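## Task

Arrange the rope flat on the table as a loop, either fully closed or leaving an opening no wider than a finger, so that the aluminium cube and both steel parallels sit inside it. It only counts if everything stays that way without the robot holding it; finish by releasing the rope and moving the gripper away.

## Robot and tools

Robot: a single six-joint arm (Trossen WXAI follower) with a two-finger parallel gripper and one camera, cam_wrist (504x504 pixels), mounted on the wrist. There is only one arm, so every command row is for that arm alone.

Frame: results report positions in a scene frame whose origin lies on the table surface right under the arm base. +z is up, +x points out from the base, +y is to the left when facing along +x. The base may sit slightly tilted. end_effector_position (metres) is the point between the finger pads, roughly 3 to 4 cm behind the fingertips; end_effector_quat_wxyz gives the gripper orientation. The printed hand position can be inaccurate, especially with the arm stretched out. The fingers point along the gripper's +x axis and close along its y axis.

Tool execute_actions, argument actions: a list holding at most one item, or empty. Empty list = just look (returns state, no new command). An item with rows and optional steps is a motion: rows is a list of 1 to 15 rows, steps is 1 to 15 (default 15), each step lasting 1/30 s. One row is applied per step; if there are fewer rows than steps, the final row is held for the rest. An item with only steps (up to 300) is a wait that returns after that many steps since the previous result. Optional pictures (true/false) controls whether camera images come back; by default they do.

Each row is exactly 7 numbers: six absolute joint target angles in radians, in the order waist, shoulder, elbow, wrist pitch, wrist yaw, wrist roll, followed by the gripper opening. These are targets, not offsets, and use the same values the Joint positions line prints. Ranges: waist -3.054 to 3.054, shoulder 0.000 to 3.142, elbow 0.000 to 2.356, wrist pitch -1.571 to 1.571, wrist yaw -1.571 to 1.571, wrist roll -3.142 to 3.142. A call is rejected (nothing sent) if any target exceeds its range end by over 0.010 rad and lies further out than the joint's last reported angle. True joint ends may differ by up to 0.010 rad; a target beyond the true end is clipped there, and a 'joint sent to its limit' line may appear, possibly referring to an earlier action. Absence of that line does not prove there is more room.

Opening is a scale from -1 to 1: +1 fully open (0.088 m pad gap), empty fingers touch near -0.80, and values below that close no further. Closing from fully open takes at least about 0.5 s, so give enough steps. grip_measured reports the actual finger opening on that same scale. To hold something, command roughly 0.07 below the grip_measured reading you see when touching it; a smaller difference holds more gently. Readings may carry a constant offset of about 1 mm, and read up to 3 mm (0.061) narrower while squeezing a hard object. Thin items under about 3 mm get proportionally less force. Pad force tops out around 34 to 49 N, with a brief spike at first contact.

Motion limits: each step, a joint's target is kept within a fixed lead of its measured angle (0.211 rad for waist, shoulder, elbow; 0.213 wrist pitch; 0.267 wrist yaw; 0.228 wrist roll), and all targets are scaled back if they would move the gripper over 70 mm from where it is. So large moves need several calls. Friction may leave a joint short of its target, or ignore a tiny change, particularly at long reach; check Joint positions after moving. Between calls the arm keeps heading for the last row sent until it has nearly stopped or a step is HELD; after that only a new action moves it on.

Result lines: state with pose and velocities (m/s, rad/s); Joint positions and Joint velocities in column order, then pad gap in m and m/s; grip_measured; 'joint command not followed' means the clearance check altered or blocked targets (mounting blocks and posts count as part of the arm); HELD marks steps where all or part of your row was not sent; MOTOR HOT warns from 50 °C; OVER-TEMPERATURE FAULT means the arm is held at 95 °C, and if it does not cool within 30 to 60 s it loses power and drops limp. Carrying loads heats motors even while idle, so do not hold things longer than needed.

Torque fault: if contact torque hits a joint's load limit (waist 17.4, shoulder 21.6, elbow 21.5, wrist pitch 5.67, wrist yaw 5.65, wrist roll 5.3 N m, held weight included), the arm halts for 10 s and drops the rest of the call. Avoid pressing into the table or objects.

zoom_image: camera must be "cam_wrist"; region is [x0, y0, x1, y1] in image pixels, origin top-left, at most 504 by 504; returns an enlarged view of the latest picture. Intrinsics: fx=fy=399.948, cx=249.663, cy=254.024, slight radial distortion; the camera can be offset up to about 24 mm and tilted up to about 5 degrees from its nominal frame.

read_manual only returns licence text (section "licences"). finished_scene takes scene, the number of the current scene; it ends that scene irreversibly, grades it, and reports the next task if any.

What to avoid: knocking or placing anything off the table (automatic failure), dropping items, slamming or hitting hard, strong shoves, and faults that stop the arm. Loose objects can occasionally be nudged by outside disturbances, so verify the layout before finishing. Smooth, economical motion and fewer stops are preferred. Release the rope and lift clear before calling finished_scene.

Each tool is called after "Request:" by a JSON object that holds its "fn" and its "kwargs".

## Session

Request:
{"fn": "execute_actions", "kwargs": {"actions": []}}

Scene clock: 0.00 s of 4397.00 s.
end_effector_position=(+0.3203, -0.2382, +0.2686) grip_measured=+0.842 end_effector_quat_wxyz=(+0.746, -0.608, -0.055, +0.267) end_effector_velocity=(-0.003, +0.006, -0.002) end_effector_angular_velocity=(-0.005, +0.000, +0.028)
Joint positions: [-0.402  1.126  1.109 -0.586 -0.473 -2.407  0.08 ]
Joint velocities: [ 0.002 -0.002 -0.007 -0.022 -0.007 -0.022 -0.   ]
Heat: hottest wrist pitch 20 °C (+0.0 °C/min).

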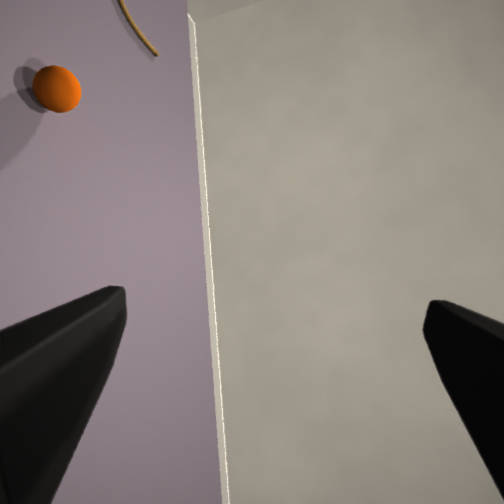

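Request:
{"fn": "execute_actions", "kwargs": {"actions": [{"rows":[[0,1.2,1.2,0,0,0,1]],"steps":15}], "pictures": false}}

Request:
{"fn": "execute_actions", "kwargs": {"actions": [{"steps":45}]}}

Scene clock: 17.10 s of 4397.00 s.
end_effector_position=(+0.3838, -0.2835, +0.4026) grip_measured=+1.000 end_effector_quat_wxyz=(+0.951, -0.309, -0.014, +0.007) end_effector_velocity=(+0.010, +0.000, +0.007) end_effector_angular_velocity=(+1.986, +0.009, +0.011)
Joint positions: [-0.004  1.195  1.201 -0.01  -0.005 -1.412  0.088]
Joint velocities: [ 0.022  0.032 -0.002  0.081  0.022  1.985  0.   ]
Heat: hottest wrist pitch 20 °C (+0.0 °C/min).
Steps of this call (steps 1 to 90: nothing new was sent; then 13.60 s passed at rest; steps 91 to 105: all 15 steps of this action). Readings (joint positions):
91: [-0.374 1.135 1.116 -0.553 -0.401 -2.353]
92: [-0.317 1.151 1.130 -0.481 -0.315 -2.283]
94: [-0.193 1.186 1.165 -0.346 -0.165 -2.149]
98: [-0.024 1.195 1.186 -0.107 -0.047 -1.882]
105: the state above

Scene clock: 18.60 s of 4397.00 s.
end_effector_position=(+0.3840, -0.2845, +0.4042) grip_measured=+1.000 end_effector_quat_wxyz=(+0.925, +0.381, -0.010, +0.012) end_effector_velocity=(-0.000, +0.001, -0.004) end_effector_angular_velocity=(-0.008, +0.015, +0.002)
Joint positions: [-0.002  1.196  1.201 -0.    -0.003 -0.003  0.088]
Joint velocities: [-0.002 -0.002 -0.007 -0.007  0.007 -0.007  0.   ]
Heat: hottest wrist pitch 21 °C (+3.2 °C/min).
Steps of this call (steps 1 to 45: the robot went on to your last target). Readings (joint positions):
1: [-0.003 1.196 1.201 -0.007 -0.005 -1.345]
2: [-0.003 1.196 1.201 -0.005 -0.004 -1.278]
4: [-0.002 1.196 1.201 -0.002 -0.003 -1.143]
8: [-0.002 1.196 1.201 -0.001 -0.003 -0.875]
45: the state above
The arm was judged still, so your last target was given up. Only a new action makes it travel on or press farther. Fingers that are still opening or closing keep moving.

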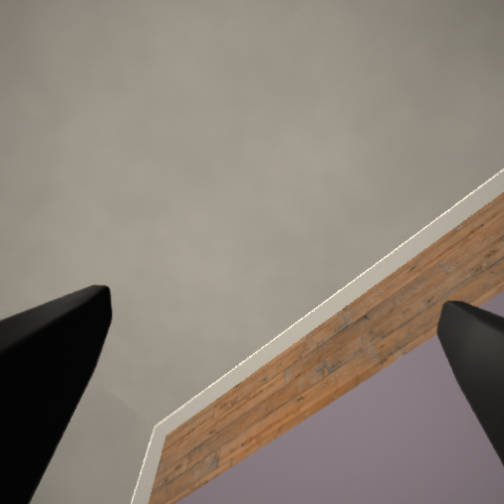

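Request:
{"fn": "execute_actions", "kwargs": {"actions": [{"rows":[[0.3,1.3,1.3,-1.4,0.75,0,1]],"steps":15}], "pictures": false}}

Request:
{"fn": "execute_actions", "kwargs": {"actions": [{"steps":30}]}}

Scene clock: 27.27 s of 4397.00 s.
end_effector_position=(+0.3165, -0.1928, +0.2978) grip_measured=+1.000 end_effector_quat_wxyz=(+0.895, +0.123, +0.427, -0.021) end_effector_velocity=(-0.251, +0.069, -0.197) end_effector_angular_velocity=(-0.649, +1.235, +1.185)
Joint positions: [ 0.296  1.301  1.293 -0.928  0.737 -0.001  0.088]
Joint velocities: [ 0.012 -0.002 -0.002 -1.824  0.081 -0.007  0.   ]
Heat: hottest wrist pitch 21 °C (+2.2 °C/min).
Steps of this call (steps 1 to 90: nothing new was sent; then 5.17 s passed at rest; steps 91 to 105: all 15 steps of this action). Readings (joint positions):
91: [0.024 1.210 1.220 -0.050 0.073 -0.002]
92: [0.078 1.228 1.250 -0.110 0.160 -0.001]
94: [0.198 1.264 1.286 -0.229 0.306 -0.001]
98: [0.296 1.300 1.289 -0.490 0.598 -0.001]
105: the state above

Scene clock: 28.27 s of 4397.00 s.
end_effector_position=(+0.2441, -0.1883, +0.2573) grip_measured=+1.000 end_effector_quat_wxyz=(+0.817, -0.020, +0.573, +0.064) end_effector_velocity=(+0.001, +0.002, -0.002) end_effector_angular_velocity=(+0.004, +0.004, +0.009)
Joint positions: [ 0.298  1.301  1.293 -1.398  0.748 -0.001  0.088]
Joint velocities: [-0.002  0.002 -0.007  0.007 -0.007 -0.007  0.   ]
Heat: hottest wrist pitch 21 °C (+2.1 °C/min).
Steps of this call (steps 1 to 30: the robot went on to your last target). Readings (joint positions):
1: [0.297 1.301 1.293 -0.992 0.740 -0.001]
2: [0.297 1.301 1.293 -1.054 0.742 -0.001]
4: [0.298 1.301 1.293 -1.179 0.745 -0.001]
8: [0.298 1.301 1.293 -1.349 0.747 -0.001]
30: the state above
The arm was judged still, so your last target was given up. Only a new action makes it travel on or press farther. Fingers that are still opening or closing keep moving.

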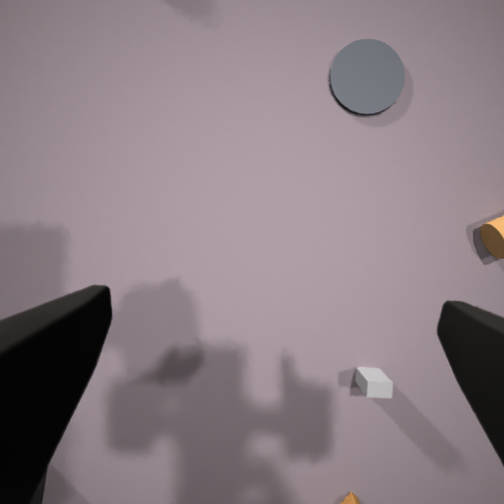

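Request:
{"fn": "execute_actions", "kwargs": {"actions": [{"rows":[[0.3,1.3,1.6,-1.5,0.2,0,1]],"steps":15}], "pictures": false}}

Request:
{"fn": "execute_actions", "kwargs": {"actions": [{"steps":15}]}}

Request:
{"fn": "execute_actions", "kwargs": {"actions": [{"rows":[[0.0,1.3,1.6,-1.5,0.9,0,1]],"steps":15}], "pictures": false}}

Request:
{"fn": "execute_actions", "kwargs": {"actions": [{"steps":15}]}}

Scene clock: 37.93 s of 4397.00 s.
end_effector_position=(+0.2390, -0.1680, +0.3425) grip_measured=+1.000 end_effector_quat_wxyz=(+0.819, +0.177, +0.482, +0.255) end_effector_velocity=(-0.007, +0.008, +0.002) end_effector_angular_velocity=(+0.048, +0.009, +0.049)
Joint positions: [ 0.3    1.299  1.595 -1.497  0.206 -0.001  0.088]
Joint velocities: [-0.002 -0.002 -0.002 -0.022 -0.066 -0.007  0.   ]
Heat: hottest wrist pitch 21 °C (+1.6 °C/min).
Steps of this call (steps 1 to 90: nothing new was sent; then 6.17 s passed at rest; steps 91 to 105: all 15 steps of this action). Readings (joint positions):
91: [0.296 1.303 1.325 -1.431 0.690 -0.001]
92: [0.296 1.310 1.373 -1.457 0.601 -0.001]
94: [0.298 1.313 1.483 -1.468 0.444 -0.001]
98: [0.300 1.288 1.589 -1.492 0.256 -0.001]
105: the state above

Scene clock: 38.43 s of 4397.00 s.
end_effector_position=(+0.2387, -0.1676, +0.3427) grip_measured=+1.000 end_effector_quat_wxyz=(+0.819, +0.178, +0.482, +0.256) end_effector_velocity=(-0.003, +0.000, +0.002) end_effector_angular_velocity=(+0.011, -0.014, +0.022)
Joint positions: [ 0.3    1.299  1.595 -1.498  0.202 -0.001  0.088]
Joint velocities: [-0.002 -0.007  0.002 -0.007 -0.022 -0.022  0.   ]
Heat: hottest wrist pitch 21 °C (+1.6 °C/min).
Steps of this call (steps 1 to 15: the robot went on to your last target). Readings (joint positions):
1: [0.300 1.299 1.595 -1.498 0.205 -0.001]
2: [0.300 1.299 1.595 -1.498 0.204 -0.001]
4: [0.300 1.299 1.595 -1.498 0.203 -0.001]
8: [0.300 1.299 1.595 -1.498 0.202 -0.001]
15: the state above
The arm was judged still, so your last target was given up. Only a new action makes it travel on or press farther. Fingers that are still opening or closing keep moving.

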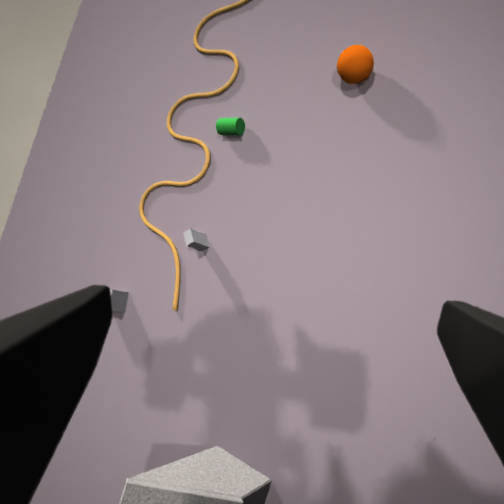

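Scene clock: 38.93 s of 4397.00 s.
end_effector_position=(+0.2270, -0.3145, +0.2647) grip_measured=+1.000 end_effector_quat_wxyz=(+0.791, +0.055, +0.597, -0.123) end_effector_velocity=(-0.008, -0.016, -0.001) end_effector_angular_velocity=(-0.091, +0.034, -0.027)
Joint positions: [ 0.005  1.3    1.596 -1.499  0.889 -0.001  0.088]
Joint velocities: [-0.012 -0.007 -0.002 -0.007  0.095 -0.007  0.   ]
Heat: hottest wrist pitch 21 °C (+1.5 °C/min).
Steps of this call (steps 1 to 15: all 15 steps of this action). Readings (joint positions):
1: [0.282 1.299 1.595 -1.498 0.234 -0.002]
2: [0.233 1.299 1.595 -1.498 0.312 -0.002]
4: [0.120 1.300 1.595 -1.498 0.466 -0.002]
8: [0.016 1.300 1.596 -1.499 0.773 -0.001]
15: the state above

Scene clock: 39.43 s of 4397.00 s.
end_effector_position=(+0.2266, -0.3159, +0.2647) grip_measured=+1.000 end_effector_quat_wxyz=(+0.790, +0.052, +0.598, -0.126) end_effector_velocity=(-0.000, -0.001, -0.001) end_effector_angular_velocity=(-0.012, +0.005, +0.016)
Joint positions: [ 0.005  1.3    1.596 -1.499  0.897 -0.001  0.088]
Joint velocities: [-0.002 -0.002 -0.007  0.007  0.007 -0.022  0.   ]
Heat: hottest wrist pitch 21 °C (+1.5 °C/min).
Steps of this call (steps 1 to 15: the robot went on to your last target). Readings (joint positions):
1: [0.005 1.300 1.596 -1.499 0.892 -0.001]
2: [0.005 1.300 1.596 -1.499 0.893 -0.001]
4: [0.005 1.300 1.596 -1.499 0.895 -0.001]
8: [0.005 1.300 1.596 -1.499 0.897 -0.001]
15: the state above
The arm was judged still, so your last target was given up. Only a new action makes it travel on or press farther. Fingers that are still opening or closing keep moving.

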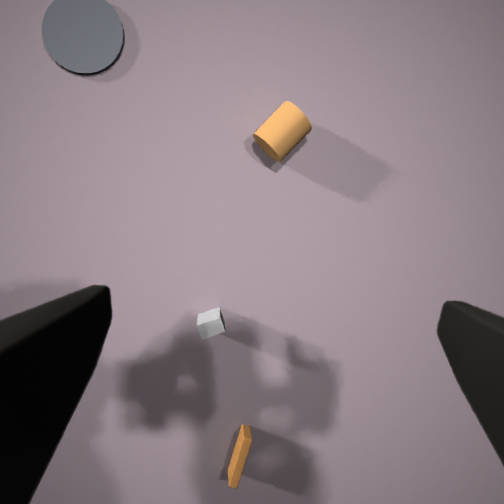

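Request:
{"fn": "execute_actions", "kwargs": {"actions": [{"rows":[[0.447,2.2,2.097,-0.6,0.879,-0.02,0.5]],"steps":15}], "pictures": false}}

Request:
{"fn": "execute_actions", "kwargs": {"actions": [{"steps":20}], "pictures": false}}

Request:
{"fn": "execute_actions", "kwargs": {"actions": [{"rows":[[0.447,2.954,2.097,-0.28,0.879,-0.02,0.5]],"steps":15}], "pictures": false}}

Request:
{"fn": "execute_actions", "kwargs": {"actions": [{"steps":30}]}}

Scene clock: 70.93 s of 4397.00 s.
end_effector_position=(+0.4459, -0.2029, +0.4312) grip_measured=+0.505 end_effector_quat_wxyz=(+0.932, +0.160, +0.313, -0.089) end_effector_velocity=(+0.393, +0.375, +0.088) end_effector_angular_velocity=(+0.229, -0.546, -0.117)
Joint positions: [ 0.422  1.832  2.063 -0.896  0.885 -0.015  0.064]
Joint velocities: [ 0.276  1.219  0.374  1.385 -0.022 -0.022 -0.001]
Heat: hottest wrist pitch 21 °C (+1.0 °C/min).
Steps of this call (steps 1 to 90: nothing new was sent; then 28.00 s passed at rest; steps 91 to 105: all 15 steps of this action). Readings (joint positions):
91: [0.018 1.319 1.613 -1.493 0.898 -0.002]
92: [0.050 1.344 1.648 -1.446 0.898 -0.004]
94: [0.123 1.413 1.731 -1.359 0.896 -0.007]
98: [0.263 1.557 1.867 -1.214 0.889 -0.011]
105: the state above

Scene clock: 71.60 s of 4397.00 s.
end_effector_position=(+0.5403, -0.0702, +0.3858) grip_measured=+0.503 end_effector_quat_wxyz=(+0.934, +0.145, +0.318, -0.069) end_effector_velocity=(-0.002, +0.001, -0.002) end_effector_angular_velocity=(-0.004, +0.008, -0.001)
Joint positions: [ 0.448  2.197  2.095 -0.6    0.878 -0.018  0.064]
Joint velocities: [ 0.002 -0.002 -0.007 -0.007  0.007  0.007 -0.   ]
Heat: hottest wrist pitch 21 °C (+1.0 °C/min).
Steps of this call (steps 1 to 20: the robot went on to your last target). Readings (joint positions):
1: [0.430 1.872 2.073 -0.848 0.884 -0.015]
2: [0.436 1.914 2.079 -0.802 0.884 -0.016]
4: [0.442 1.997 2.085 -0.721 0.882 -0.016]
8: [0.446 2.147 2.088 -0.634 0.879 -0.017]
20: the state above

Scene clock: 72.10 s of 4397.00 s.
end_effector_position=(+0.5888, +0.1032, +0.2465) grip_measured=+0.503 end_effector_quat_wxyz=(+0.925, +0.095, +0.365, -0.045) end_effector_velocity=(-0.050, +0.347, -0.387) end_effector_angular_velocity=(-0.384, +0.513, +0.528)
Joint positions: [ 0.448  2.665  2.116 -0.298  0.881 -0.019  0.064]
Joint velocities: [-0.002  0.906 -0.002  0.095 -0.007 -0.022  0.   ]
Heat: hottest wrist pitch 21 °C (+1.0 °C/min).
Steps of this call (steps 1 to 15: all 15 steps of this action). Readings (joint positions):
1: [0.448 2.217 2.095 -0.572 0.882 -0.019]
2: [0.448 2.242 2.105 -0.510 0.884 -0.019]
4: [0.448 2.300 2.116 -0.428 0.884 -0.019]
8: [0.448 2.438 2.116 -0.348 0.882 -0.019]
15: the state above

Scene clock: 73.10 s of 4397.00 s.
end_effector_position=(+0.5466, +0.2048, +0.1137) grip_measured=+0.503 end_effector_quat_wxyz=(+0.893, -0.003, +0.449, +0.007) end_effector_velocity=(+0.001, -0.003, -0.002) end_effector_angular_velocity=(+0.000, +0.007, +0.007)
Joint positions: [ 0.448  2.952  2.097 -0.279  0.878 -0.019  0.064]
Joint velocities: [-0.007 -0.002  0.002 -0.007 -0.007 -0.007 -0.   ]
Heat: hottest wrist pitch 21 °C (+1.0 °C/min).
Steps of this call (steps 1 to 30: the robot went on to your last target). Readings (joint positions):
1: [0.448 2.696 2.116 -0.295 0.881 -0.019]
2: [0.448 2.726 2.116 -0.293 0.881 -0.019]
4: [0.448 2.786 2.116 -0.289 0.881 -0.019]
8: [0.448 2.898 2.112 -0.284 0.881 -0.019]
30: the state above
The arm was judged still, so your last target was given up. Only a new action makes it travel on or press farther. Fingers that are still opening or closing keep moving.

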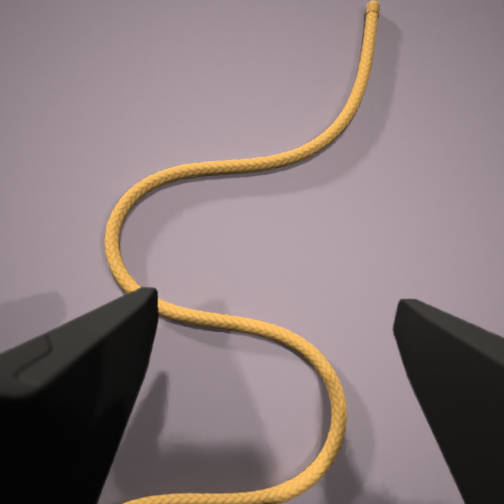

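Request:
{"fn": "execute_actions", "kwargs": {"actions": [{"rows":[[0.44,2.93,2.06,-0.24,0.875,-0.03,0.5],[0.43,2.91,2.02,-0.20,0.87,-0.04,0.5],[0.42,2.89,1.98,-0.16,0.867,-0.05,0.5],[0.41,2.875,1.94,-0.12,0.863,-0.07,0.5],[0.40,2.86,1.90,-0.08,0.86,-0.08,0.5],[0.395,2.85,1.86,-0.05,0.855,-0.09,0.5],[0.385,2.84,1.82,-0.02,0.85,-0.10,0.5],[0.38,2.83,1.78,0.01,0.848,-0.11,0.5],[0.37,2.82,1.74,0.04,0.845,-0.12,0.5],[0.365,2.815,1.705,0.065,0.842,-0.13,0.5],[0.362,2.813,1.677,0.086,0.84,-0.135,0.5]],"steps":15}], "pictures": false}}

Request:
{"fn": "execute_actions", "kwargs": {"actions": [{"steps":15}]}}

Scene clock: 84.10 s of 4397.00 s.
end_effector_position=(+0.5190, +0.1713, +0.0607) grip_measured=+0.503 end_effector_quat_wxyz=(+0.891, -0.003, +0.453, +0.004) end_effector_velocity=(-0.078, +0.017, -0.083) end_effector_angular_velocity=(-0.081, +0.149, +0.198)
Joint positions: [ 0.359  2.823  1.702  0.067  0.845 -0.128  0.064]
Joint velocities: [-0.037 -0.002 -0.31   0.11  -0.051 -0.081 -0.   ]
Heat: hottest waist 24 °C (+3.0 °C/min).
Steps of this call (steps 1 to 90: nothing new was sent; then 7.50 s passed at rest; steps 91 to 105: all 15 steps of this action). Readings (joint positions):
91: [0.448 2.950 2.093 -0.271 0.878 -0.020]
92: [0.448 2.945 2.078 -0.249 0.877 -0.025]
94: [0.443 2.921 2.025 -0.194 0.871 -0.041]
98: [0.411 2.863 1.885 -0.063 0.858 -0.083]
105: the state above

Scene clock: 84.60 s of 4397.00 s.
end_effector_position=(+0.5174, +0.1726, +0.0615) grip_measured=+0.503 end_effector_quat_wxyz=(+0.893, -0.003, +0.450, +0.005) end_effector_velocity=(-0.001, -0.002, -0.001) end_effector_angular_velocity=(-0.009, +0.001, -0.002)
Joint positions: [ 0.363  2.819  1.687  0.085  0.842 -0.132  0.064]
Joint velocities: [-0.002 -0.002 -0.007  0.007  0.007 -0.007 -0.   ]
Heat: hottest waist 24 °C (+3.0 °C/min).
Steps of this call (steps 1 to 15: the robot went on to your last target). Readings (joint positions):
1: [0.359 2.823 1.693 0.070 0.844 -0.129]
2: [0.359 2.823 1.688 0.074 0.843 -0.130]
4: [0.361 2.823 1.687 0.082 0.842 -0.131]
8: [0.363 2.819 1.687 0.085 0.842 -0.132]
15: the state above

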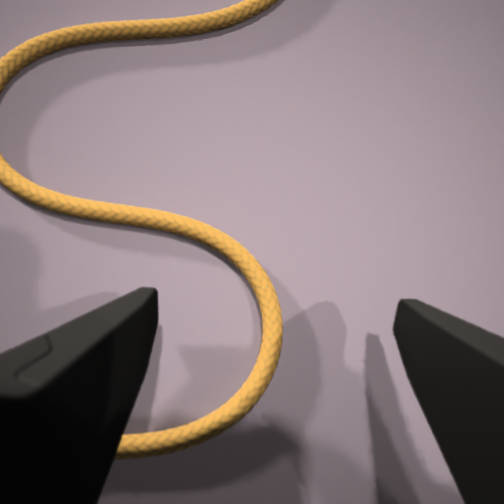

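Request:
{"fn": "execute_actions", "kwargs": {"actions": [{"rows":[[0.355,2.826,1.68,0.105,0.837,-0.145,0],[0.355,2.826,1.68,0.105,0.837,-0.145,0],[0.346,2.834,1.674,0.127,0.832,-0.155,0],[0.346,2.834,1.674,0.127,0.832,-0.155,0],[0.338,2.842,1.668,0.148,0.828,-0.166,0],[0.338,2.842,1.668,0.148,0.828,-0.166,0],[0.329,2.85,1.662,0.169,0.823,-0.177,0]],"steps":15}], "pictures": false}}

Request:
{"fn": "execute_actions", "kwargs": {"actions": [{"steps":10}]}}

Scene clock: 96.33 s of 4397.00 s.
end_effector_position=(+0.5223, +0.1678, +0.0471) grip_measured=+0.004 end_effector_quat_wxyz=(+0.896, +0.003, +0.444, +0.002) end_effector_velocity=(-0.006, +0.008, -0.012) end_effector_angular_velocity=(+0.017, +0.013, +0.037)
Joint positions: [ 0.332  2.837  1.672  0.165  0.826 -0.173  0.039]
Joint velocities: [-0.007  0.017 -0.012  0.007 -0.037 -0.007 -0.001]
Heat: hottest waist 27 °C (+6.1 °C/min).
Steps of this call (steps 1 to 15: the robot went on to your last target; steps 16 to 90: nothing new was sent; then 8.23 s passed at rest; steps 91 to 105: all 15 steps of this action). Readings (joint positions):
91: [0.363 2.819 1.687 0.089 0.842 -0.135]
92: [0.363 2.819 1.687 0.094 0.841 -0.137]
94: [0.361 2.819 1.686 0.110 0.837 -0.145]
98: [0.347 2.824 1.681 0.151 0.829 -0.164]
105: the state above

Scene clock: 96.67 s of 4397.00 s.
end_effector_position=(+0.5225, +0.1679, +0.0472) grip_measured=+0.003 end_effector_quat_wxyz=(+0.896, +0.003, +0.443, +0.002) end_effector_velocity=(-0.001, -0.002, -0.001) end_effector_angular_velocity=(-0.004, +0.008, -0.007)
Joint positions: [ 0.332  2.837  1.672  0.169  0.825 -0.174  0.039]
Joint velocities: [-0.002 -0.002 -0.002 -0.007  0.007  0.007 -0.   ]
Heat: hottest waist 27 °C (+6.1 °C/min).
Steps of this call (steps 1 to 10: the robot went on to your last target). Readings (joint positions):
1: [0.332 2.837 1.672 0.166 0.825 -0.174]
2: [0.332 2.837 1.672 0.167 0.825 -0.174]
4: [0.332 2.837 1.672 0.168 0.825 -0.174]
8: [0.332 2.837 1.672 0.169 0.825 -0.174]
10: the state above

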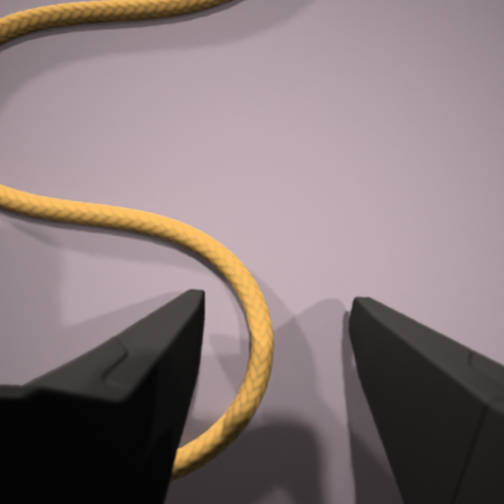

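Friction ~0.012; overshoot commands.

Request:
{"fn": "execute_actions", "kwargs": {"actions": [{"rows":[[0.326,2.866,1.645,0.175,0.823,-0.177,0]],"steps":15}]}}

Scene clock: 100.23 s of 4397.00 s.
end_effector_position=(+0.5186, +0.1709, +0.0433) grip_measured=+0.002 end_effector_quat_wxyz=(+0.895, +0.001, +0.445, +0.004) end_effector_velocity=(-0.001, +0.002, -0.001) end_effector_angular_velocity=(+0.019, +0.003, +0.010)
Joint positions: [ 0.333  2.844  1.661  0.178  0.825 -0.174  0.039]
Joint velocities: [-0.002 -0.002 -0.002 -0.007 -0.022  0.007 -0.   ]
Heat: hottest waist 27 °C (+6.0 °C/min).
Steps of this call (steps 1 to 15: the robot went on to your last target; steps 16 to 90: nothing new was sent; then 0.07 s passed at rest; steps 91 to 105: all 15 steps of this action). Readings (joint positions):
91: [0.332 2.839 1.670 0.171 0.825 -0.174]
92: [0.332 2.840 1.667 0.173 0.825 -0.174]
94: [0.332 2.843 1.663 0.178 0.827 -0.174]
98: [0.333 2.844 1.662 0.178 0.825 -0.174]
105: the state above

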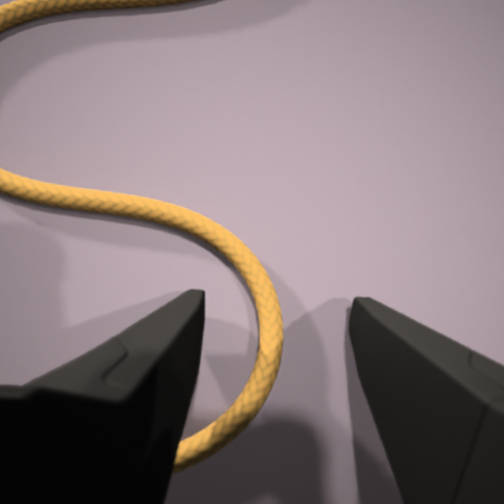

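Request:
{"fn": "execute_actions", "kwargs": {"actions": [{"rows":[[0.333,2.844,1.661,0.178,0.825,-0.174,-0.8]],"steps":15}]}}

Scene clock: 102.83 s of 4397.00 s.
end_effector_position=(+0.5183, +0.1728, +0.0449) grip_measured=-0.744 end_effector_quat_wxyz=(+0.896, +0.000, +0.444, +0.006) end_effector_velocity=(-0.005, +0.003, -0.002) end_effector_angular_velocity=(-0.008, +0.015, +0.030)
Joint positions: [ 0.337  2.844  1.661  0.178  0.823 -0.174  0.003]
Joint velocities: [ 0.002 -0.002 -0.007 -0.022 -0.007 -0.007  0.   ]
Heat: hottest waist 28 °C (+7.1 °C/min).
Steps of this call (steps 1 to 15: the robot went on to your last target; steps 16 to 63: nothing new was sent; steps 64 to 78: all 15 steps of this action). Readings (joint positions):
64: [0.333 2.844 1.661 0.178 0.823 -0.174]
65: [0.334 2.844 1.661 0.178 0.821 -0.174]
67: [0.337 2.844 1.661 0.178 0.821 -0.174]
71: [0.338 2.844 1.661 0.178 0.822 -0.174]
78: the state above

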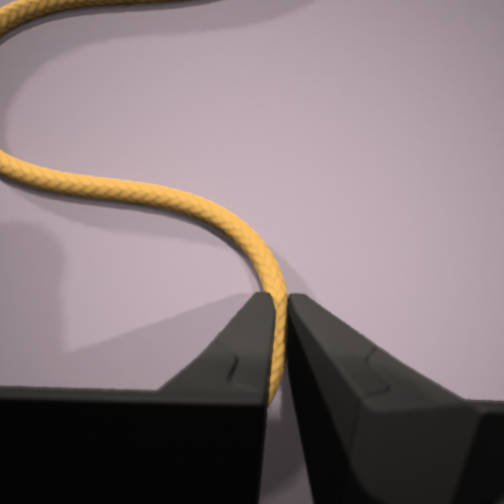

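Request:
{"fn": "execute_actions", "kwargs": {"actions": [{"rows":[[0.36,2.815,1.65,0.14,0.83,-0.14,-0.85],[0.385,2.785,1.64,0.09,0.84,-0.11,-0.85],[0.41,2.755,1.63,0.045,0.85,-0.07,-0.85],[0.43,2.725,1.62,0,0.858,-0.04,-0.85],[0.455,2.695,1.61,-0.05,0.866,-0.005,-0.85],[0.48,2.665,1.60,-0.1,0.875,0.03,-0.85],[0.50,2.635,1.59,-0.145,0.883,0.065,-0.85],[0.525,2.605,1.58,-0.19,0.89,0.10,-0.85],[0.55,2.575,1.57,-0.24,0.9,0.13,-0.85],[0.57,2.545,1.56,-0.29,0.91,0.17,-0.85],[0.595,2.515,1.55,-0.335,0.918,0.20,-0.85],[0.615,2.49,1.54,-0.38,0.926,0.235,-0.85],[0.635,2.465,1.53,-0.425,0.934,0.27,-0.85],[0.649,2.443,1.521,-0.466,0.941,0.295,-0.85]],"steps":15}], "pictures": false}}

Request:
{"fn": "execute_actions", "kwargs": {"actions": [{"steps":10}]}}

Request:
{"fn": "execute_actions", "kwargs": {"actions": [{"rows":[[0.64,2.41,1.49,-0.46,0.94,0.28,-0.85],[0.635,2.38,1.465,-0.45,0.937,0.27,-0.85],[0.63,2.35,1.44,-0.445,0.935,0.26,-0.85],[0.62,2.32,1.41,-0.44,0.933,0.25,-0.85],[0.615,2.29,1.38,-0.43,0.93,0.24,-0.85],[0.61,2.26,1.355,-0.42,0.928,0.23,-0.85],[0.6,2.23,1.33,-0.415,0.926,0.22,-0.85],[0.595,2.2,1.3,-0.41,0.924,0.21,-0.85],[0.59,2.17,1.275,-0.4,0.922,0.2,-0.85],[0.58,2.14,1.25,-0.39,0.92,0.19,-0.85],[0.575,2.11,1.22,-0.385,0.918,0.18,-0.85],[0.57,2.08,1.19,-0.38,0.916,0.17,-0.85],[0.56,2.05,1.165,-0.37,0.914,0.16,-0.85],[0.555,2.03,1.14,-0.365,0.912,0.15,-0.85],[0.55,2.01,1.12,-0.36,0.91,0.14,-0.85]],"steps":15}], "pictures": false}}

Request:
{"fn": "execute_actions", "kwargs": {"actions": [{"rows":[[0.54,1.98,1.09,-0.35,0.908,0.13,-0.85],[0.535,1.95,1.065,-0.345,0.906,0.12,-0.85],[0.53,1.92,1.04,-0.34,0.904,0.11,-0.85],[0.52,1.89,1.01,-0.33,0.9,0.1,-0.85],[0.515,1.86,0.98,-0.32,0.9,0.09,-0.85],[0.51,1.83,0.955,-0.315,0.897,0.07,-0.85],[0.5,1.8,0.93,-0.31,0.895,0.06,-0.85],[0.49,1.77,0.9,-0.3,0.893,0.05,-0.85],[0.485,1.74,0.87,-0.29,0.89,0.04,-0.85],[0.48,1.71,0.84,-0.28,0.888,0.03,-0.85],[0.47,1.685,0.815,-0.275,0.886,0.02,-0.85],[0.465,1.66,0.79,-0.27,0.884,0.01,-0.85],[0.46,1.64,0.765,-0.26,0.882,0,-0.85],[0.452,1.62,0.74,-0.255,0.88,-0.01,-0.85],[0.447,1.604,0.717,-0.25,0.879,-0.02,-0.85]],"steps":15}], "pictures": false}}

Request:
{"fn": "execute_actions", "kwargs": {"actions": [{"steps":15}]}}

Scene clock: 122.53 s of 4397.00 s.
end_effector_position=(+0.4396, +0.1658, +0.2061) grip_measured=-0.744 end_effector_quat_wxyz=(+0.898, +0.005, +0.440, +0.013) end_effector_velocity=(-0.178, -0.053, +0.259) end_effector_angular_velocity=(-0.048, -0.133, +0.048)
Joint positions: [ 0.632  2.48   1.555 -0.393  0.927  0.242  0.003]
Joint velocities: [ 0.515 -0.652 -0.222 -0.886  0.168  0.593 -0.   ]
Heat: hottest waist 30 °C (+9.1 °C/min).
Steps of this call (steps 1 to 15: the robot went on to your last target; steps 16 to 90: nothing new was sent; then 16.20 s passed at rest; steps 91 to 105: all 15 steps of this action). Readings (joint positions):
91: [0.338 2.842 1.661 0.172 0.824 -0.168]
92: [0.343 2.834 1.660 0.149 0.827 -0.153]
94: [0.365 2.804 1.645 0.082 0.841 -0.104]
98: [0.458 2.697 1.609 -0.085 0.869 0.019]
105: the state above

Scene clock: 122.87 s of 4397.00 s.
end_effector_position=(+0.4263, +0.1590, +0.2125) grip_measured=-0.744 end_effector_quat_wxyz=(+0.894, -0.001, +0.447, +0.009) end_effector_velocity=(+0.002, -0.008, -0.008) end_effector_angular_velocity=(+0.000, +0.020, -0.031)
Joint positions: [ 0.652  2.444  1.532 -0.463  0.938  0.291  0.003]
Joint velocities: [-0.022 -0.002 -0.007 -0.007  0.007  0.022 -0.   ]
Heat: hottest waist 30 °C (+9.1 °C/min).
Steps of this call (steps 1 to 10: the robot went on to your last target). Readings (joint positions):
1: [0.647 2.463 1.550 -0.415 0.932 0.258]
2: [0.656 2.453 1.547 -0.428 0.934 0.269]
4: [0.662 2.444 1.544 -0.446 0.936 0.281]
8: [0.654 2.444 1.533 -0.462 0.937 0.289]
10: the state above

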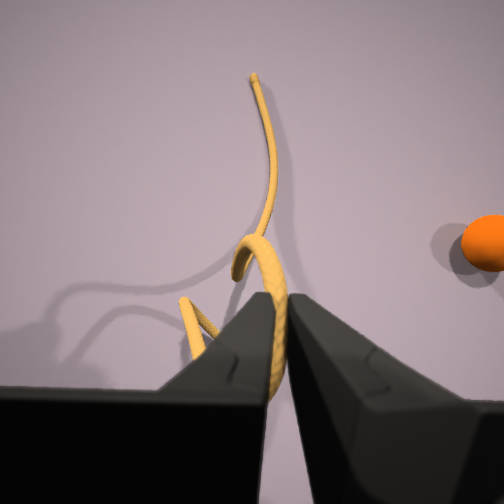

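Scene clock: 123.37 s of 4397.00 s.
end_effector_position=(+0.3971, +0.0628, +0.2186) grip_measured=-0.744 end_effector_quat_wxyz=(+0.896, +0.009, +0.443, +0.004) end_effector_velocity=(-0.093, -0.179, -0.031) end_effector_angular_velocity=(-0.014, +0.011, +0.024)
Joint positions: [ 0.568  2.069  1.193 -0.375  0.919  0.166  0.003]
Joint velocities: [-0.193 -0.764 -0.74   0.198 -0.066 -0.315  0.   ]
Heat: hottest waist 30 °C (+9.0 °C/min).
Steps of this call (steps 1 to 15: all 15 steps of this action). Readings (joint positions):
1: [0.651 2.441 1.528 -0.461 0.938 0.291]
2: [0.650 2.430 1.516 -0.458 0.938 0.287]
4: [0.645 2.394 1.474 -0.453 0.937 0.272]
8: [0.618 2.284 1.373 -0.426 0.930 0.235]
15: the state above

Scene clock: 123.87 s of 4397.00 s.
end_effector_position=(+0.3334, -0.0183, +0.1896) grip_measured=-0.744 end_effector_quat_wxyz=(+0.897, +0.006, +0.443, +0.003) end_effector_velocity=(-0.146, -0.091, -0.106) end_effector_angular_velocity=(-0.119, +0.097, +0.111)
Joint positions: [ 0.465  1.654  0.79  -0.266  0.886  0.007  0.003]
Joint velocities: [-0.183 -0.632 -0.74   0.154 -0.051 -0.3   -0.   ]
Heat: hottest waist 30 °C (+9.1 °C/min).
Steps of this call (steps 1 to 15: all 15 steps of this action). Readings (joint positions):
1: [0.562 2.043 1.168 -0.367 0.916 0.157]
2: [0.555 2.018 1.142 -0.361 0.914 0.147]
4: [0.543 1.965 1.087 -0.349 0.908 0.126]
8: [0.515 1.848 0.978 -0.319 0.900 0.080]
15: the state above

Scene clock: 124.37 s of 4397.00 s.
end_effector_position=(+0.3213, -0.0238, +0.1798) grip_measured=-0.744 end_effector_quat_wxyz=(+0.894, -0.002, +0.447, +0.006) end_effector_velocity=(+0.000, +0.000, -0.000) end_effector_angular_velocity=(+0.005, -0.003, +0.004)
Joint positions: [ 0.451  1.609  0.73  -0.251  0.881 -0.017  0.003]
Joint velocities: [-0.002 -0.002 -0.002  0.007 -0.007 -0.007 -0.   ]
Heat: hottest waist 30 °C (+9.0 °C/min).
Steps of this call (steps 1 to 15: the robot went on to your last target). Readings (joint positions):
1: [0.460 1.637 0.770 -0.263 0.885 -0.001]
2: [0.456 1.626 0.754 -0.261 0.885 -0.006]
4: [0.452 1.617 0.738 -0.256 0.883 -0.012]
8: [0.451 1.612 0.731 -0.252 0.881 -0.016]
15: the state above

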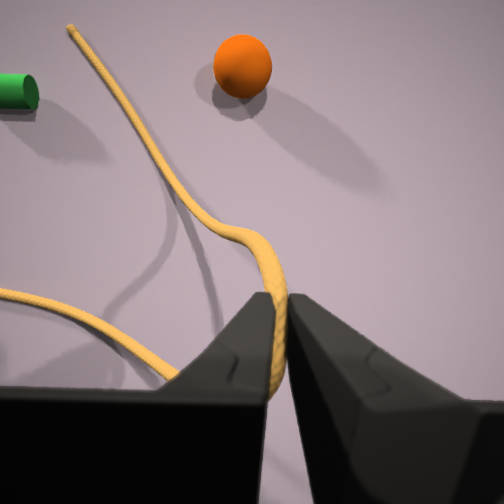

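Request:
{"fn": "execute_actions", "kwargs": {"actions": [{"rows":[[0.44,1.63,0.75,-0.27,0.878,0.05,-0.85],[0.43,1.65,0.77,-0.29,0.874,0.11,-0.85],[0.42,1.67,0.79,-0.31,0.87,0.17,-0.85],[0.41,1.69,0.81,-0.325,0.867,0.23,-0.85],[0.4,1.71,0.83,-0.34,0.863,0.29,-0.85],[0.39,1.73,0.85,-0.36,0.86,0.35,-0.85],[0.38,1.75,0.87,-0.38,0.856,0.41,-0.85],[0.37,1.77,0.89,-0.4,0.852,0.47,-0.85],[0.36,1.79,0.91,-0.42,0.85,0.53,-0.85],[0.35,1.81,0.93,-0.44,0.845,0.59,-0.85],[0.34,1.83,0.95,-0.46,0.84,0.65,-0.85],[0.33,1.85,0.97,-0.48,0.837,0.71,-0.85],[0.32,1.87,0.99,-0.5,0.833,0.77,-0.85],[0.31,1.89,1.01,-0.52,0.83,0.83,-0.85],[0.3,1.91,1.03,-0.54,0.826,0.89,-0.85]],"steps":15}], "pictures": false}}

Request:
{"fn": "execute_actions", "kwargs": {"actions": [{"rows":[[0.285,1.93,1.05,-0.56,0.82,0.95,-0.85],[0.27,1.95,1.07,-0.58,0.817,1.01,-0.85],[0.255,1.97,1.09,-0.6,0.814,1.07,-0.85],[0.24,1.99,1.11,-0.62,0.81,1.13,-0.85],[0.225,2.01,1.13,-0.64,0.807,1.19,-0.85],[0.21,2.03,1.15,-0.66,0.803,1.25,-0.85],[0.195,2.05,1.17,-0.68,0.8,1.31,-0.85],[0.18,2.07,1.19,-0.7,0.796,1.37,-0.85],[0.165,2.09,1.21,-0.715,0.792,1.43,-0.85],[0.15,2.11,1.23,-0.73,0.788,1.49,-0.85],[0.13,2.13,1.25,-0.745,0.785,1.55,-0.85],[0.11,2.142,1.261,-0.752,0.783,1.61,-0.85],[0.09,2.142,1.261,-0.752,0.783,1.66,-0.85],[0.075,2.142,1.261,-0.752,0.783,1.66,-0.85],[0.062,2.142,1.261,-0.752,0.783,1.66,-0.85]],"steps":15}], "pictures": false}}

Request:
{"fn": "execute_actions", "kwargs": {"actions": [{"steps":15}]}}

Scene clock: 139.07 s of 4397.00 s.
end_effector_position=(+0.3480, -0.0227, +0.1425) grip_measured=-0.744 end_effector_quat_wxyz=(+0.790, +0.266, +0.524, -0.175) end_effector_velocity=(+0.053, -0.000, -0.105) end_effector_angular_velocity=(+0.588, +0.620, -1.421)
Joint positions: [ 0.33   1.854  0.975 -0.491  0.837  0.747  0.003]
Joint velocities: [-0.3    0.593  0.598 -0.593 -0.11   1.78  -0.   ]
Heat: hottest waist 28 °C (+6.0 °C/min).
Steps of this call (steps 1 to 15: the robot went on to your last target; steps 16 to 426: nothing new was sent; steps 427 to 441: all 15 steps of this action). Readings (joint positions):
427: [0.451 1.611 0.730 -0.253 0.881 -0.004]
428: [0.449 1.616 0.736 -0.264 0.880 0.026]
430: [0.436 1.642 0.761 -0.291 0.876 0.114]
434: [0.399 1.717 0.835 -0.355 0.863 0.332]
441: the state above

Scene clock: 139.57 s of 4397.00 s.
end_effector_position=(+0.3639, -0.0449, +0.0678) grip_measured=-0.743 end_effector_quat_wxyz=(+0.543, +0.489, +0.507, -0.458) end_effector_velocity=(-0.037, -0.113, -0.156) end_effector_angular_velocity=(+0.061, +0.520, -0.969)
Joint positions: [ 0.108  2.122  1.243 -0.739  0.787  1.595  0.003]
Joint velocities: [-0.53   0.154  0.12  -0.168 -0.037  0.74  -0.   ]
Heat: hottest waist 28 °C (+5.0 °C/min).
Steps of this call (steps 1 to 15: all 15 steps of this action). Readings (joint positions):
1: [0.319 1.873 0.995 -0.511 0.833 0.807]
2: [0.308 1.893 1.015 -0.531 0.829 0.866]
4: [0.282 1.933 1.055 -0.571 0.821 0.986]
8: [0.222 2.012 1.136 -0.651 0.808 1.227]
15: the state above

Scene clock: 140.07 s of 4397.00 s.
end_effector_position=(+0.3615, -0.0558, +0.0558) grip_measured=-0.743 end_effector_quat_wxyz=(+0.512, +0.503, +0.496, -0.490) end_effector_velocity=(-0.003, +0.003, -0.002) end_effector_angular_velocity=(+0.021, +0.013, +0.015)
Joint positions: [ 0.063  2.13   1.254 -0.75   0.786  1.657  0.003]
Joint velocities: [-0.002  0.002 -0.002 -0.007 -0.022 -0.007  0.   ]
Heat: hottest waist 28 °C (+5.0 °C/min).
Steps of this call (steps 1 to 15: the robot went on to your last target). Readings (joint positions):
1: [0.092 2.126 1.246 -0.743 0.787 1.615]
2: [0.079 2.128 1.248 -0.746 0.787 1.628]
4: [0.065 2.129 1.250 -0.748 0.787 1.644]
8: [0.063 2.130 1.253 -0.750 0.786 1.654]
15: the state above

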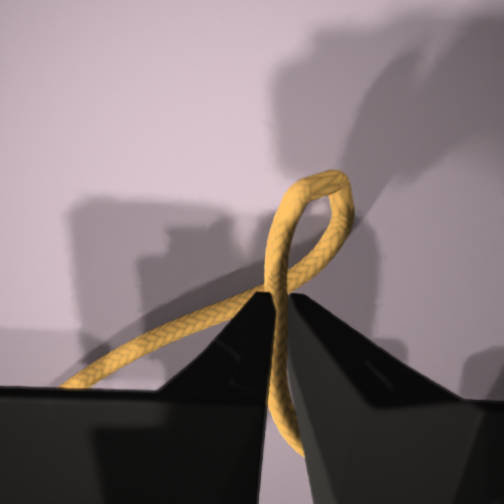

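Request:
{"fn": "execute_actions", "kwargs": {"actions": [{"rows":[[0.08,2.11,1.25,-0.75,0.785,1.6,-0.85],[0.1,2.09,1.24,-0.75,0.785,1.54,-0.85],[0.11,2.07,1.22,-0.75,0.785,1.48,-0.85],[0.12,2.05,1.2,-0.75,0.785,1.42,-0.85],[0.12,2.03,1.18,-0.745,0.785,1.36,-0.85],[0.12,2.01,1.16,-0.74,0.785,1.3,-0.85],[0.12,1.99,1.14,-0.74,0.785,1.24,-0.85],[0.11,1.97,1.12,-0.735,0.785,1.18,-0.85],[0.1,1.95,1.1,-0.73,0.785,1.12,-0.85],[0.09,1.93,1.08,-0.73,0.785,1.06,-0.85],[0.08,1.915,1.06,-0.725,0.785,1.0,-0.85],[0.065,1.9,1.04,-0.72,0.785,1.0,-0.85],[0.05,1.89,1.02,-0.715,0.785,1.0,-0.85],[0.04,1.881,1.0,-0.712,0.785,1.0,-0.85],[0.027,1.881,0.99,-0.712,0.785,1.0,-0.85]],"steps":15}], "pictures": false}}

Request:
{"fn": "execute_actions", "kwargs": {"actions": [{"steps":15}]}}

Scene clock: 149.63 s of 4397.00 s.
end_effector_position=(+0.3175, -0.0787, +0.0729) grip_measured=-0.743 end_effector_quat_wxyz=(+0.645, +0.338, +0.607, -0.318) end_effector_velocity=(-0.176, -0.086, -0.117) end_effector_angular_velocity=(-0.048, +0.444, +0.240)
Joint positions: [ 0.063  1.903  1.041 -0.72   0.786  1.034  0.003]
Joint velocities: [-0.408 -0.291 -0.52   0.007  0.007 -0.374 -0.   ]
Heat: hottest waist 28 °C (+3.0 °C/min).
Steps of this call (steps 1 to 15: the robot went on to your last target; steps 16 to 272: nothing new was sent; steps 273 to 287: all 15 steps of this action). Readings (joint positions):
273: [0.064 2.129 1.254 -0.750 0.786 1.647]
274: [0.068 2.126 1.253 -0.750 0.786 1.618]
276: [0.086 2.104 1.238 -0.750 0.786 1.533]
280: [0.121 2.023 1.176 -0.742 0.786 1.318]
287: the state above

Scene clock: 150.13 s of 4397.00 s.
end_effector_position=(+0.3037, -0.0835, +0.0624) grip_measured=-0.743 end_effector_quat_wxyz=(+0.638, +0.324, +0.622, -0.318) end_effector_velocity=(-0.005, +0.005, -0.001) end_effector_angular_velocity=(+0.021, +0.012, +0.007)
Joint positions: [ 0.031  1.888  1.    -0.713  0.786  1.003  0.003]
Joint velocities: [ 0.002 -0.002 -0.012 -0.007 -0.022  0.007 -0.   ]
Heat: hottest waist 28 °C (+3.0 °C/min).
Steps of this call (steps 1 to 15: the robot went on to your last target). Readings (joint positions):
1: [0.050 1.896 1.027 -0.719 0.786 1.024]
2: [0.040 1.893 1.017 -0.719 0.786 1.018]
4: [0.031 1.892 1.005 -0.716 0.786 1.010]
8: [0.031 1.890 1.000 -0.714 0.786 1.005]
15: the state above

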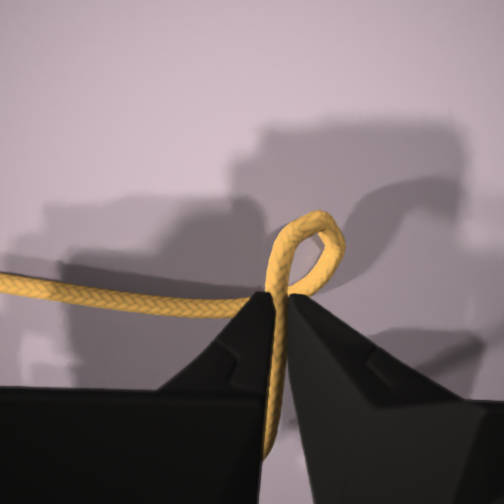

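Request:
{"fn": "execute_actions", "kwargs": {"actions": [{"rows":[[0.05,1.88,1.02,-0.75,0.78,0.94,-0.85],[0.07,1.875,1.04,-0.79,0.78,0.87,-0.85],[0.09,1.87,1.06,-0.83,0.78,0.8,-0.85],[0.11,1.865,1.08,-0.88,0.775,0.73,-0.85],[0.13,1.86,1.1,-0.93,0.775,0.66,-0.85],[0.15,1.85,1.12,-0.98,0.77,0.6,-0.85],[0.17,1.845,1.14,-1.03,0.77,0.53,-0.85],[0.19,1.838,1.16,-1.079,0.767,0.2,-0.85]],"steps":15}], "pictures": false}}

Request:
{"fn": "execute_actions", "kwargs": {"actions": [{"steps":15}]}}

Scene clock: 158.90 s of 4397.00 s.
end_effector_position=(+0.3010, -0.0834, +0.1312) grip_measured=-0.743 end_effector_quat_wxyz=(+0.716, -0.012, +0.697, +0.011) end_effector_velocity=(-0.024, +0.001, -0.002) end_effector_angular_velocity=(+0.006, +0.106, +0.638)
Joint positions: [ 0.191  1.839  1.154 -1.07   0.77   0.249  0.003]
Joint velocities: [-0.002  0.002 -0.002 -0.125 -0.051 -0.549 -0.   ]
Heat: hottest waist 28 °C (+1.0 °C/min).
Steps of this call (steps 1 to 15: the robot went on to your last target; steps 16 to 190: nothing new was sent; then 1.93 s passed at rest; steps 191 to 205: all 15 steps of this action). Readings (joint positions):
191: [0.032 1.888 1.001 -0.719 0.786 0.988]
192: [0.037 1.888 1.007 -0.740 0.786 0.956]
194: [0.061 1.885 1.029 -0.800 0.782 0.859]
198: [0.141 1.864 1.105 -0.968 0.774 0.613]
205: the state above

Scene clock: 159.40 s of 4397.00 s.
end_effector_position=(+0.2997, -0.0837, +0.1312) grip_measured=-0.743 end_effector_quat_wxyz=(+0.714, -0.031, +0.699, +0.028) end_effector_velocity=(-0.002, -0.001, -0.002) end_effector_angular_velocity=(+0.005, +0.012, +0.007)
Joint positions: [ 0.191  1.839  1.154 -1.077  0.769  0.203  0.003]
Joint velocities: [-0.007 -0.002 -0.002 -0.007 -0.007 -0.007  0.   ]
Heat: hottest waist 28 °C (+1.0 °C/min).
Steps of this call (steps 1 to 15: the robot went on to your last target). Readings (joint positions):
1: [0.191 1.839 1.154 -1.073 0.769 0.235]
2: [0.191 1.839 1.154 -1.074 0.769 0.225]
4: [0.191 1.839 1.154 -1.075 0.769 0.213]
8: [0.191 1.839 1.154 -1.077 0.769 0.205]
15: the state above

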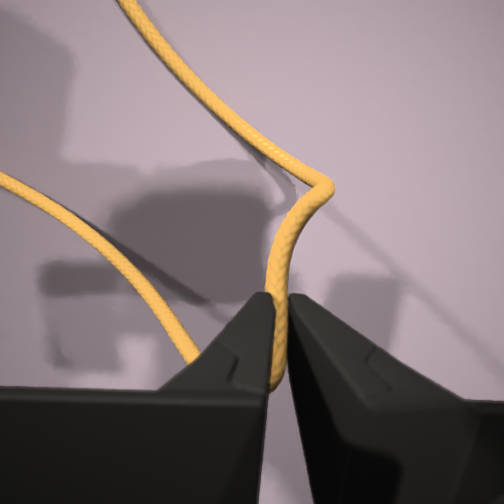

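Request:
{"fn": "execute_actions", "kwargs": {"actions": [{"rows":[[0.17,1.82,1.13,-1.05,0.77,0.2,-0.85],[0.15,1.805,1.105,-1.02,0.77,0.2,-0.85],[0.13,1.79,1.08,-0.99,0.77,0.2,-0.85],[0.11,1.775,1.055,-0.96,0.77,0.2,-0.85],[0.09,1.76,1.03,-0.93,0.77,0.2,-0.85],[0.07,1.745,1.005,-0.9,0.775,0.2,-0.85],[0.05,1.73,0.98,-0.87,0.775,0.2,-0.85],[0.03,1.715,0.955,-0.835,0.775,0.2,-0.85],[0.01,1.7,0.93,-0.8,0.775,0.2,-0.85],[-0.01,1.69,0.905,-0.77,0.78,0.2,-0.85],[-0.03,1.675,0.88,-0.74,0.78,0.2,-0.85],[-0.05,1.665,0.855,-0.71,0.78,0.2,-0.85],[-0.07,1.65,0.83,-0.68,0.78,0.2,-0.85],[-0.09,1.64,0.81,-0.65,0.78,0.2,-0.85],[-0.108,1.634,0.791,-0.621,0.78,0.2,-0.85]],"steps":15}], "pictures": false}}

Request:
{"fn": "execute_actions", "kwargs": {"actions": [{"steps":15}]}}

Scene clock: 168.13 s of 4397.00 s.
end_effector_position=(+0.2647, -0.1200, +0.0640) grip_measured=-0.743 end_effector_quat_wxyz=(+0.711, +0.100, +0.690, -0.092) end_effector_velocity=(-0.113, -0.066, -0.153) end_effector_angular_velocity=(-0.019, +0.062, -0.778)
Joint positions: [-0.058  1.664  0.852 -0.694  0.776  0.202  0.003]
Joint velocities: [-0.589 -0.325 -0.681  0.857  0.007  0.007 -0.   ]
Heat: hottest waist 27 °C (-1.0 °C/min).
Steps of this call (steps 1 to 15: the robot went on to your last target; steps 16 to 247: nothing new was sent; steps 248 to 262: all 15 steps of this action). Readings (joint positions):
248: [0.190 1.837 1.153 -1.074 0.769 0.203]
249: [0.186 1.832 1.145 -1.058 0.769 0.203]
251: [0.162 1.812 1.115 -1.014 0.769 0.203]
255: [0.082 1.755 1.024 -0.908 0.771 0.202]
262: the state above

Scene clock: 168.63 s of 4397.00 s.
end_effector_position=(+0.2567, -0.1251, +0.0525) grip_measured=-0.743 end_effector_quat_wxyz=(+0.707, +0.120, +0.687, -0.116) end_effector_velocity=(-0.001, -0.001, -0.001) end_effector_angular_velocity=(-0.007, +0.001, -0.011)
Joint positions: [-0.103  1.64   0.801 -0.623  0.778  0.202  0.003]
Joint velocities: [-0.002 -0.002 -0.007  0.007  0.007  0.007 -0.   ]
Heat: hottest waist 27 °C (-1.0 °C/min).
Steps of this call (steps 1 to 15: the robot went on to your last target). Readings (joint positions):
1: [-0.076 1.656 0.834 -0.671 0.777 0.202]
2: [-0.089 1.650 0.822 -0.658 0.778 0.202]
4: [-0.101 1.646 0.808 -0.639 0.778 0.202]
8: [-0.103 1.642 0.802 -0.626 0.778 0.202]
15: the state above

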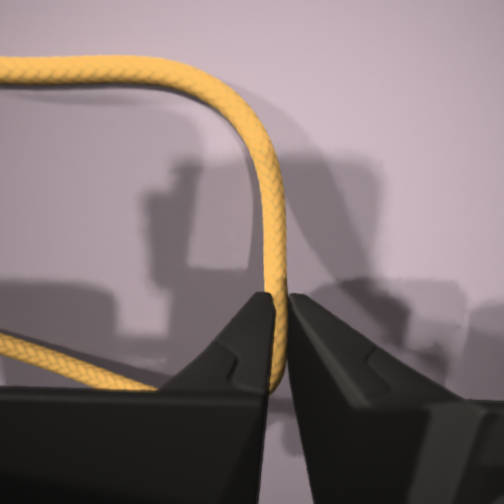

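Release and view.

Request:
{"fn": "execute_actions", "kwargs": {"actions": [{"rows":[[-0.103,1.64,0.80,-0.621,0.78,0.2,0]],"steps":12}], "pictures": false}}

Request:
{"fn": "execute_actions", "kwargs": {"actions": [{"rows":[[0.1,1.55,1.1,-0.9,0.78,0.1,1]],"steps":10}], "pictures": false}}

Request:
{"fn": "execute_actions", "kwargs": {"actions": [{"rows":[[0.45,1.5,1.75,-1.5,0.4,0,1]],"steps":15}], "pictures": false}}

Request:
{"fn": "execute_actions", "kwargs": {"actions": [{"steps":20}]}}

Scene clock: 173.50 s of 4397.00 s.
end_effector_position=(+0.2568, -0.1251, +0.0525) grip_measured=-0.013 end_effector_quat_wxyz=(+0.707, +0.120, +0.687, -0.116) end_effector_velocity=(-0.003, -0.002, -0.001) end_effector_angular_velocity=(-0.006, +0.011, -0.008)
Joint positions: [-0.103  1.64   0.801 -0.622  0.778  0.202  0.038]
Joint velocities: [-0.007 -0.002 -0.002 -0.007  0.007  0.007  0.006]
Heat: hottest waist 27 °C (-2.0 °C/min).
Steps of this call (steps 1 to 15: the robot went on to your last target; steps 16 to 134: nothing new was sent; steps 135 to 146: all 12 steps of this action). Readings (joint positions):
135: [-0.103 1.640 0.801 -0.623 0.778 0.202]
136: [-0.103 1.640 0.801 -0.623 0.778 0.202]
138: [-0.103 1.640 0.801 -0.622 0.778 0.202]
142: [-0.103 1.640 0.801 -0.622 0.778 0.202]
146: the state above

Scene clock: 173.83 s of 4397.00 s.
end_effector_position=(+0.3119, -0.1520, +0.1622) grip_measured=+0.954 end_effector_quat_wxyz=(+0.791, +0.079, +0.604, -0.055) end_effector_velocity=(-0.019, -0.020, +0.015) end_effector_angular_velocity=(-0.021, +0.061, +0.117)
Joint positions: [ 0.099  1.542  1.098 -0.884  0.781  0.107  0.086]
Joint velocities: [-0.007 -0.042  0.076 -0.198 -0.007 -0.066  0.039]
Heat: hottest waist 27 °C (-2.0 °C/min).
Steps of this call (steps 1 to 10: all 10 steps of this action). Readings (joint positions):
1: [-0.091 1.634 0.822 -0.662 0.780 0.188]
2: [-0.057 1.630 0.851 -0.718 0.780 0.166]
4: [0.018 1.606 0.936 -0.791 0.778 0.139]
8: [0.094 1.553 1.082 -0.866 0.780 0.112]
10: the state above

Scene clock: 174.33 s of 4397.00 s.
end_effector_position=(+0.2827, -0.1497, +0.3668) grip_measured=+1.000 end_effector_quat_wxyz=(+0.849, +0.085, +0.471, +0.224) end_effector_velocity=(-0.045, -0.092, +0.068) end_effector_angular_velocity=(+0.131, -0.135, -0.094)
Joint positions: [ 0.449  1.487  1.734 -1.48   0.409  0.004  0.088]
Joint velocities: [-0.007 -0.129  0.339 -0.256 -0.051 -0.022  0.   ]
Heat: hottest waist 27 °C (-2.0 °C/min).
Steps of this call (steps 1 to 15: all 15 steps of this action). Readings (joint positions):
1: [0.109 1.539 1.123 -0.928 0.748 0.092]
2: [0.141 1.539 1.152 -0.976 0.687 0.070]
4: [0.228 1.536 1.227 -1.059 0.579 0.045]
8: [0.399 1.522 1.433 -1.274 0.446 0.014]
15: the state above

Scene clock: 175.00 s of 4397.00 s.
end_effector_position=(+0.2822, -0.1482, +0.3663) grip_measured=+1.000 end_effector_quat_wxyz=(+0.845, +0.081, +0.477, +0.229) end_effector_velocity=(-0.006, +0.001, -0.001) end_effector_angular_velocity=(+0.014, +0.018, +0.015)
Joint positions: [ 0.449  1.499  1.745 -1.498  0.402  0.003  0.088]
Joint velocities: [-0.002 -0.007 -0.002 -0.022 -0.022  0.007  0.   ]
Heat: hottest waist 27 °C (-2.0 °C/min).
Steps of this call (steps 1 to 20: the robot went on to your last target). Readings (joint positions):
1: [0.449 1.485 1.742 -1.486 0.407 0.004]
2: [0.449 1.485 1.745 -1.489 0.406 0.004]
4: [0.449 1.491 1.745 -1.495 0.403 0.003]
8: [0.449 1.499 1.745 -1.497 0.402 0.003]
20: the state above

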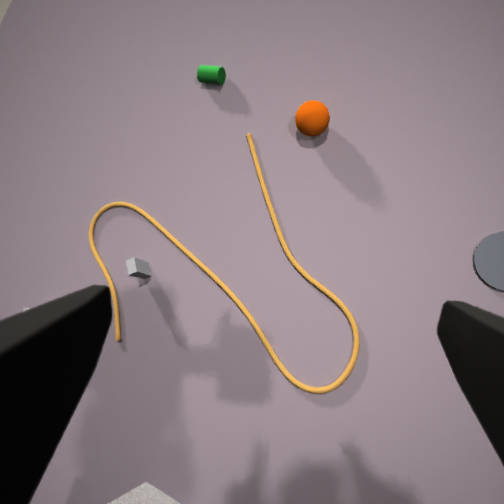

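Request:
{"fn": "execute_actions", "kwargs": {"actions": [{"rows":[[0.3,2.1,1.55,-0.7,0.598,-0.614,0.2]],"steps":15}], "pictures": false}}

Request:
{"fn": "execute_actions", "kwargs": {"actions": [{"steps":10}], "pictures": false}}

Request:
{"fn": "execute_actions", "kwargs": {"actions": [{"rows":[[0.2025,2.38,1.506,-0.498,0.598,-0.614,0.2]],"steps":15}], "pictures": false}}

Request:
{"fn": "execute_actions", "kwargs": {"actions": [{"steps":12}]}}

Scene clock: 192.10 s of 4397.00 s.
end_effector_position=(+0.4424, -0.0176, +0.2156) grip_measured=+0.206 end_effector_quat_wxyz=(+0.816, -0.186, +0.481, +0.260) end_effector_velocity=(+0.163, +0.281, -0.211) end_effector_angular_velocity=(-0.114, -0.200, +0.267)
Joint positions: [ 0.308  2.055  1.565 -0.804  0.589 -0.579  0.049]
Joint velocities: [-0.017  0.872 -0.149  1.179 -0.007 -0.432 -0.002]
Heat: hottest waist 26 °C (-3.0 °C/min).
Steps of this call (steps 1 to 15: the robot went on to your last target; steps 16 to 90: nothing new was sent; then 13.60 s passed at rest; steps 91 to 105: all 15 steps of this action). Readings (joint positions):
91: [0.443 1.513 1.730 -1.475 0.419 -0.028]
92: [0.424 1.523 1.711 -1.436 0.454 -0.068]
94: [0.381 1.577 1.673 -1.355 0.507 -0.150]
98: [0.329 1.754 1.604 -1.177 0.562 -0.337]
105: the state above

Scene clock: 192.43 s of 4397.00 s.
end_effector_position=(+0.4560, -0.0047, +0.2069) grip_measured=+0.203 end_effector_quat_wxyz=(+0.825, -0.191, +0.467, +0.253) end_effector_velocity=(-0.002, +0.002, -0.001) end_effector_angular_velocity=(+0.008, +0.001, +0.032)
Joint positions: [ 0.306  2.096  1.551 -0.704  0.596 -0.61   0.049]
Joint velocities: [-0.002 -0.002 -0.002 -0.007 -0.022 -0.022 -0.   ]
Heat: hottest waist 26 °C (-3.0 °C/min).
Steps of this call (steps 1 to 10: the robot went on to your last target). Readings (joint positions):
1: [0.307 2.078 1.559 -0.773 0.589 -0.589]
2: [0.307 2.092 1.554 -0.755 0.589 -0.596]
4: [0.307 2.100 1.551 -0.728 0.592 -0.604]
8: [0.306 2.096 1.551 -0.705 0.596 -0.609]
10: the state above

Scene clock: 192.93 s of 4397.00 s.
end_effector_position=(+0.4594, +0.0504, +0.0837) grip_measured=+0.203 end_effector_quat_wxyz=(+0.781, -0.188, +0.534, +0.264) end_effector_velocity=(+0.032, -0.019, +0.042) end_effector_angular_velocity=(+0.040, -0.120, -0.085)
Joint positions: [ 0.202  2.38   1.505 -0.498  0.597 -0.612  0.049]
Joint velocities: [ 0.017 -0.071  0.046  0.037 -0.007 -0.007 -0.   ]
Heat: hottest waist 26 °C (-2.0 °C/min).
Steps of this call (steps 1 to 15: all 15 steps of this action). Readings (joint positions):
1: [0.303 2.116 1.547 -0.681 0.596 -0.611]
2: [0.293 2.138 1.547 -0.628 0.597 -0.611]
4: [0.266 2.199 1.552 -0.576 0.597 -0.611]
8: [0.216 2.334 1.525 -0.522 0.597 -0.611]
15: the state above

Scene clock: 193.33 s of 4397.00 s.
end_effector_position=(+0.4601, +0.0503, +0.0848) grip_measured=+0.203 end_effector_quat_wxyz=(+0.782, -0.188, +0.533, +0.263) end_effector_velocity=(-0.005, +0.002, -0.001) end_effector_angular_velocity=(+0.014, +0.016, +0.027)
Joint positions: [ 0.203  2.378  1.506 -0.498  0.597 -0.612  0.049]
Joint velocities: [-0.002 -0.002 -0.002 -0.022 -0.022 -0.007 -0.   ]
Heat: hottest waist 26 °C (-2.0 °C/min).
Steps of this call (steps 1 to 12: the robot went on to your last target). Readings (joint positions):
1: [0.203 2.378 1.506 -0.498 0.597 -0.612]
2: [0.203 2.378 1.506 -0.498 0.597 -0.612]
4: [0.203 2.378 1.506 -0.498 0.597 -0.612]
8: [0.203 2.378 1.506 -0.498 0.597 -0.612]
12: the state above

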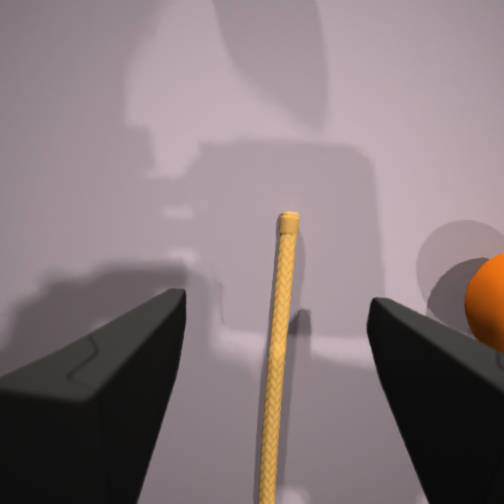

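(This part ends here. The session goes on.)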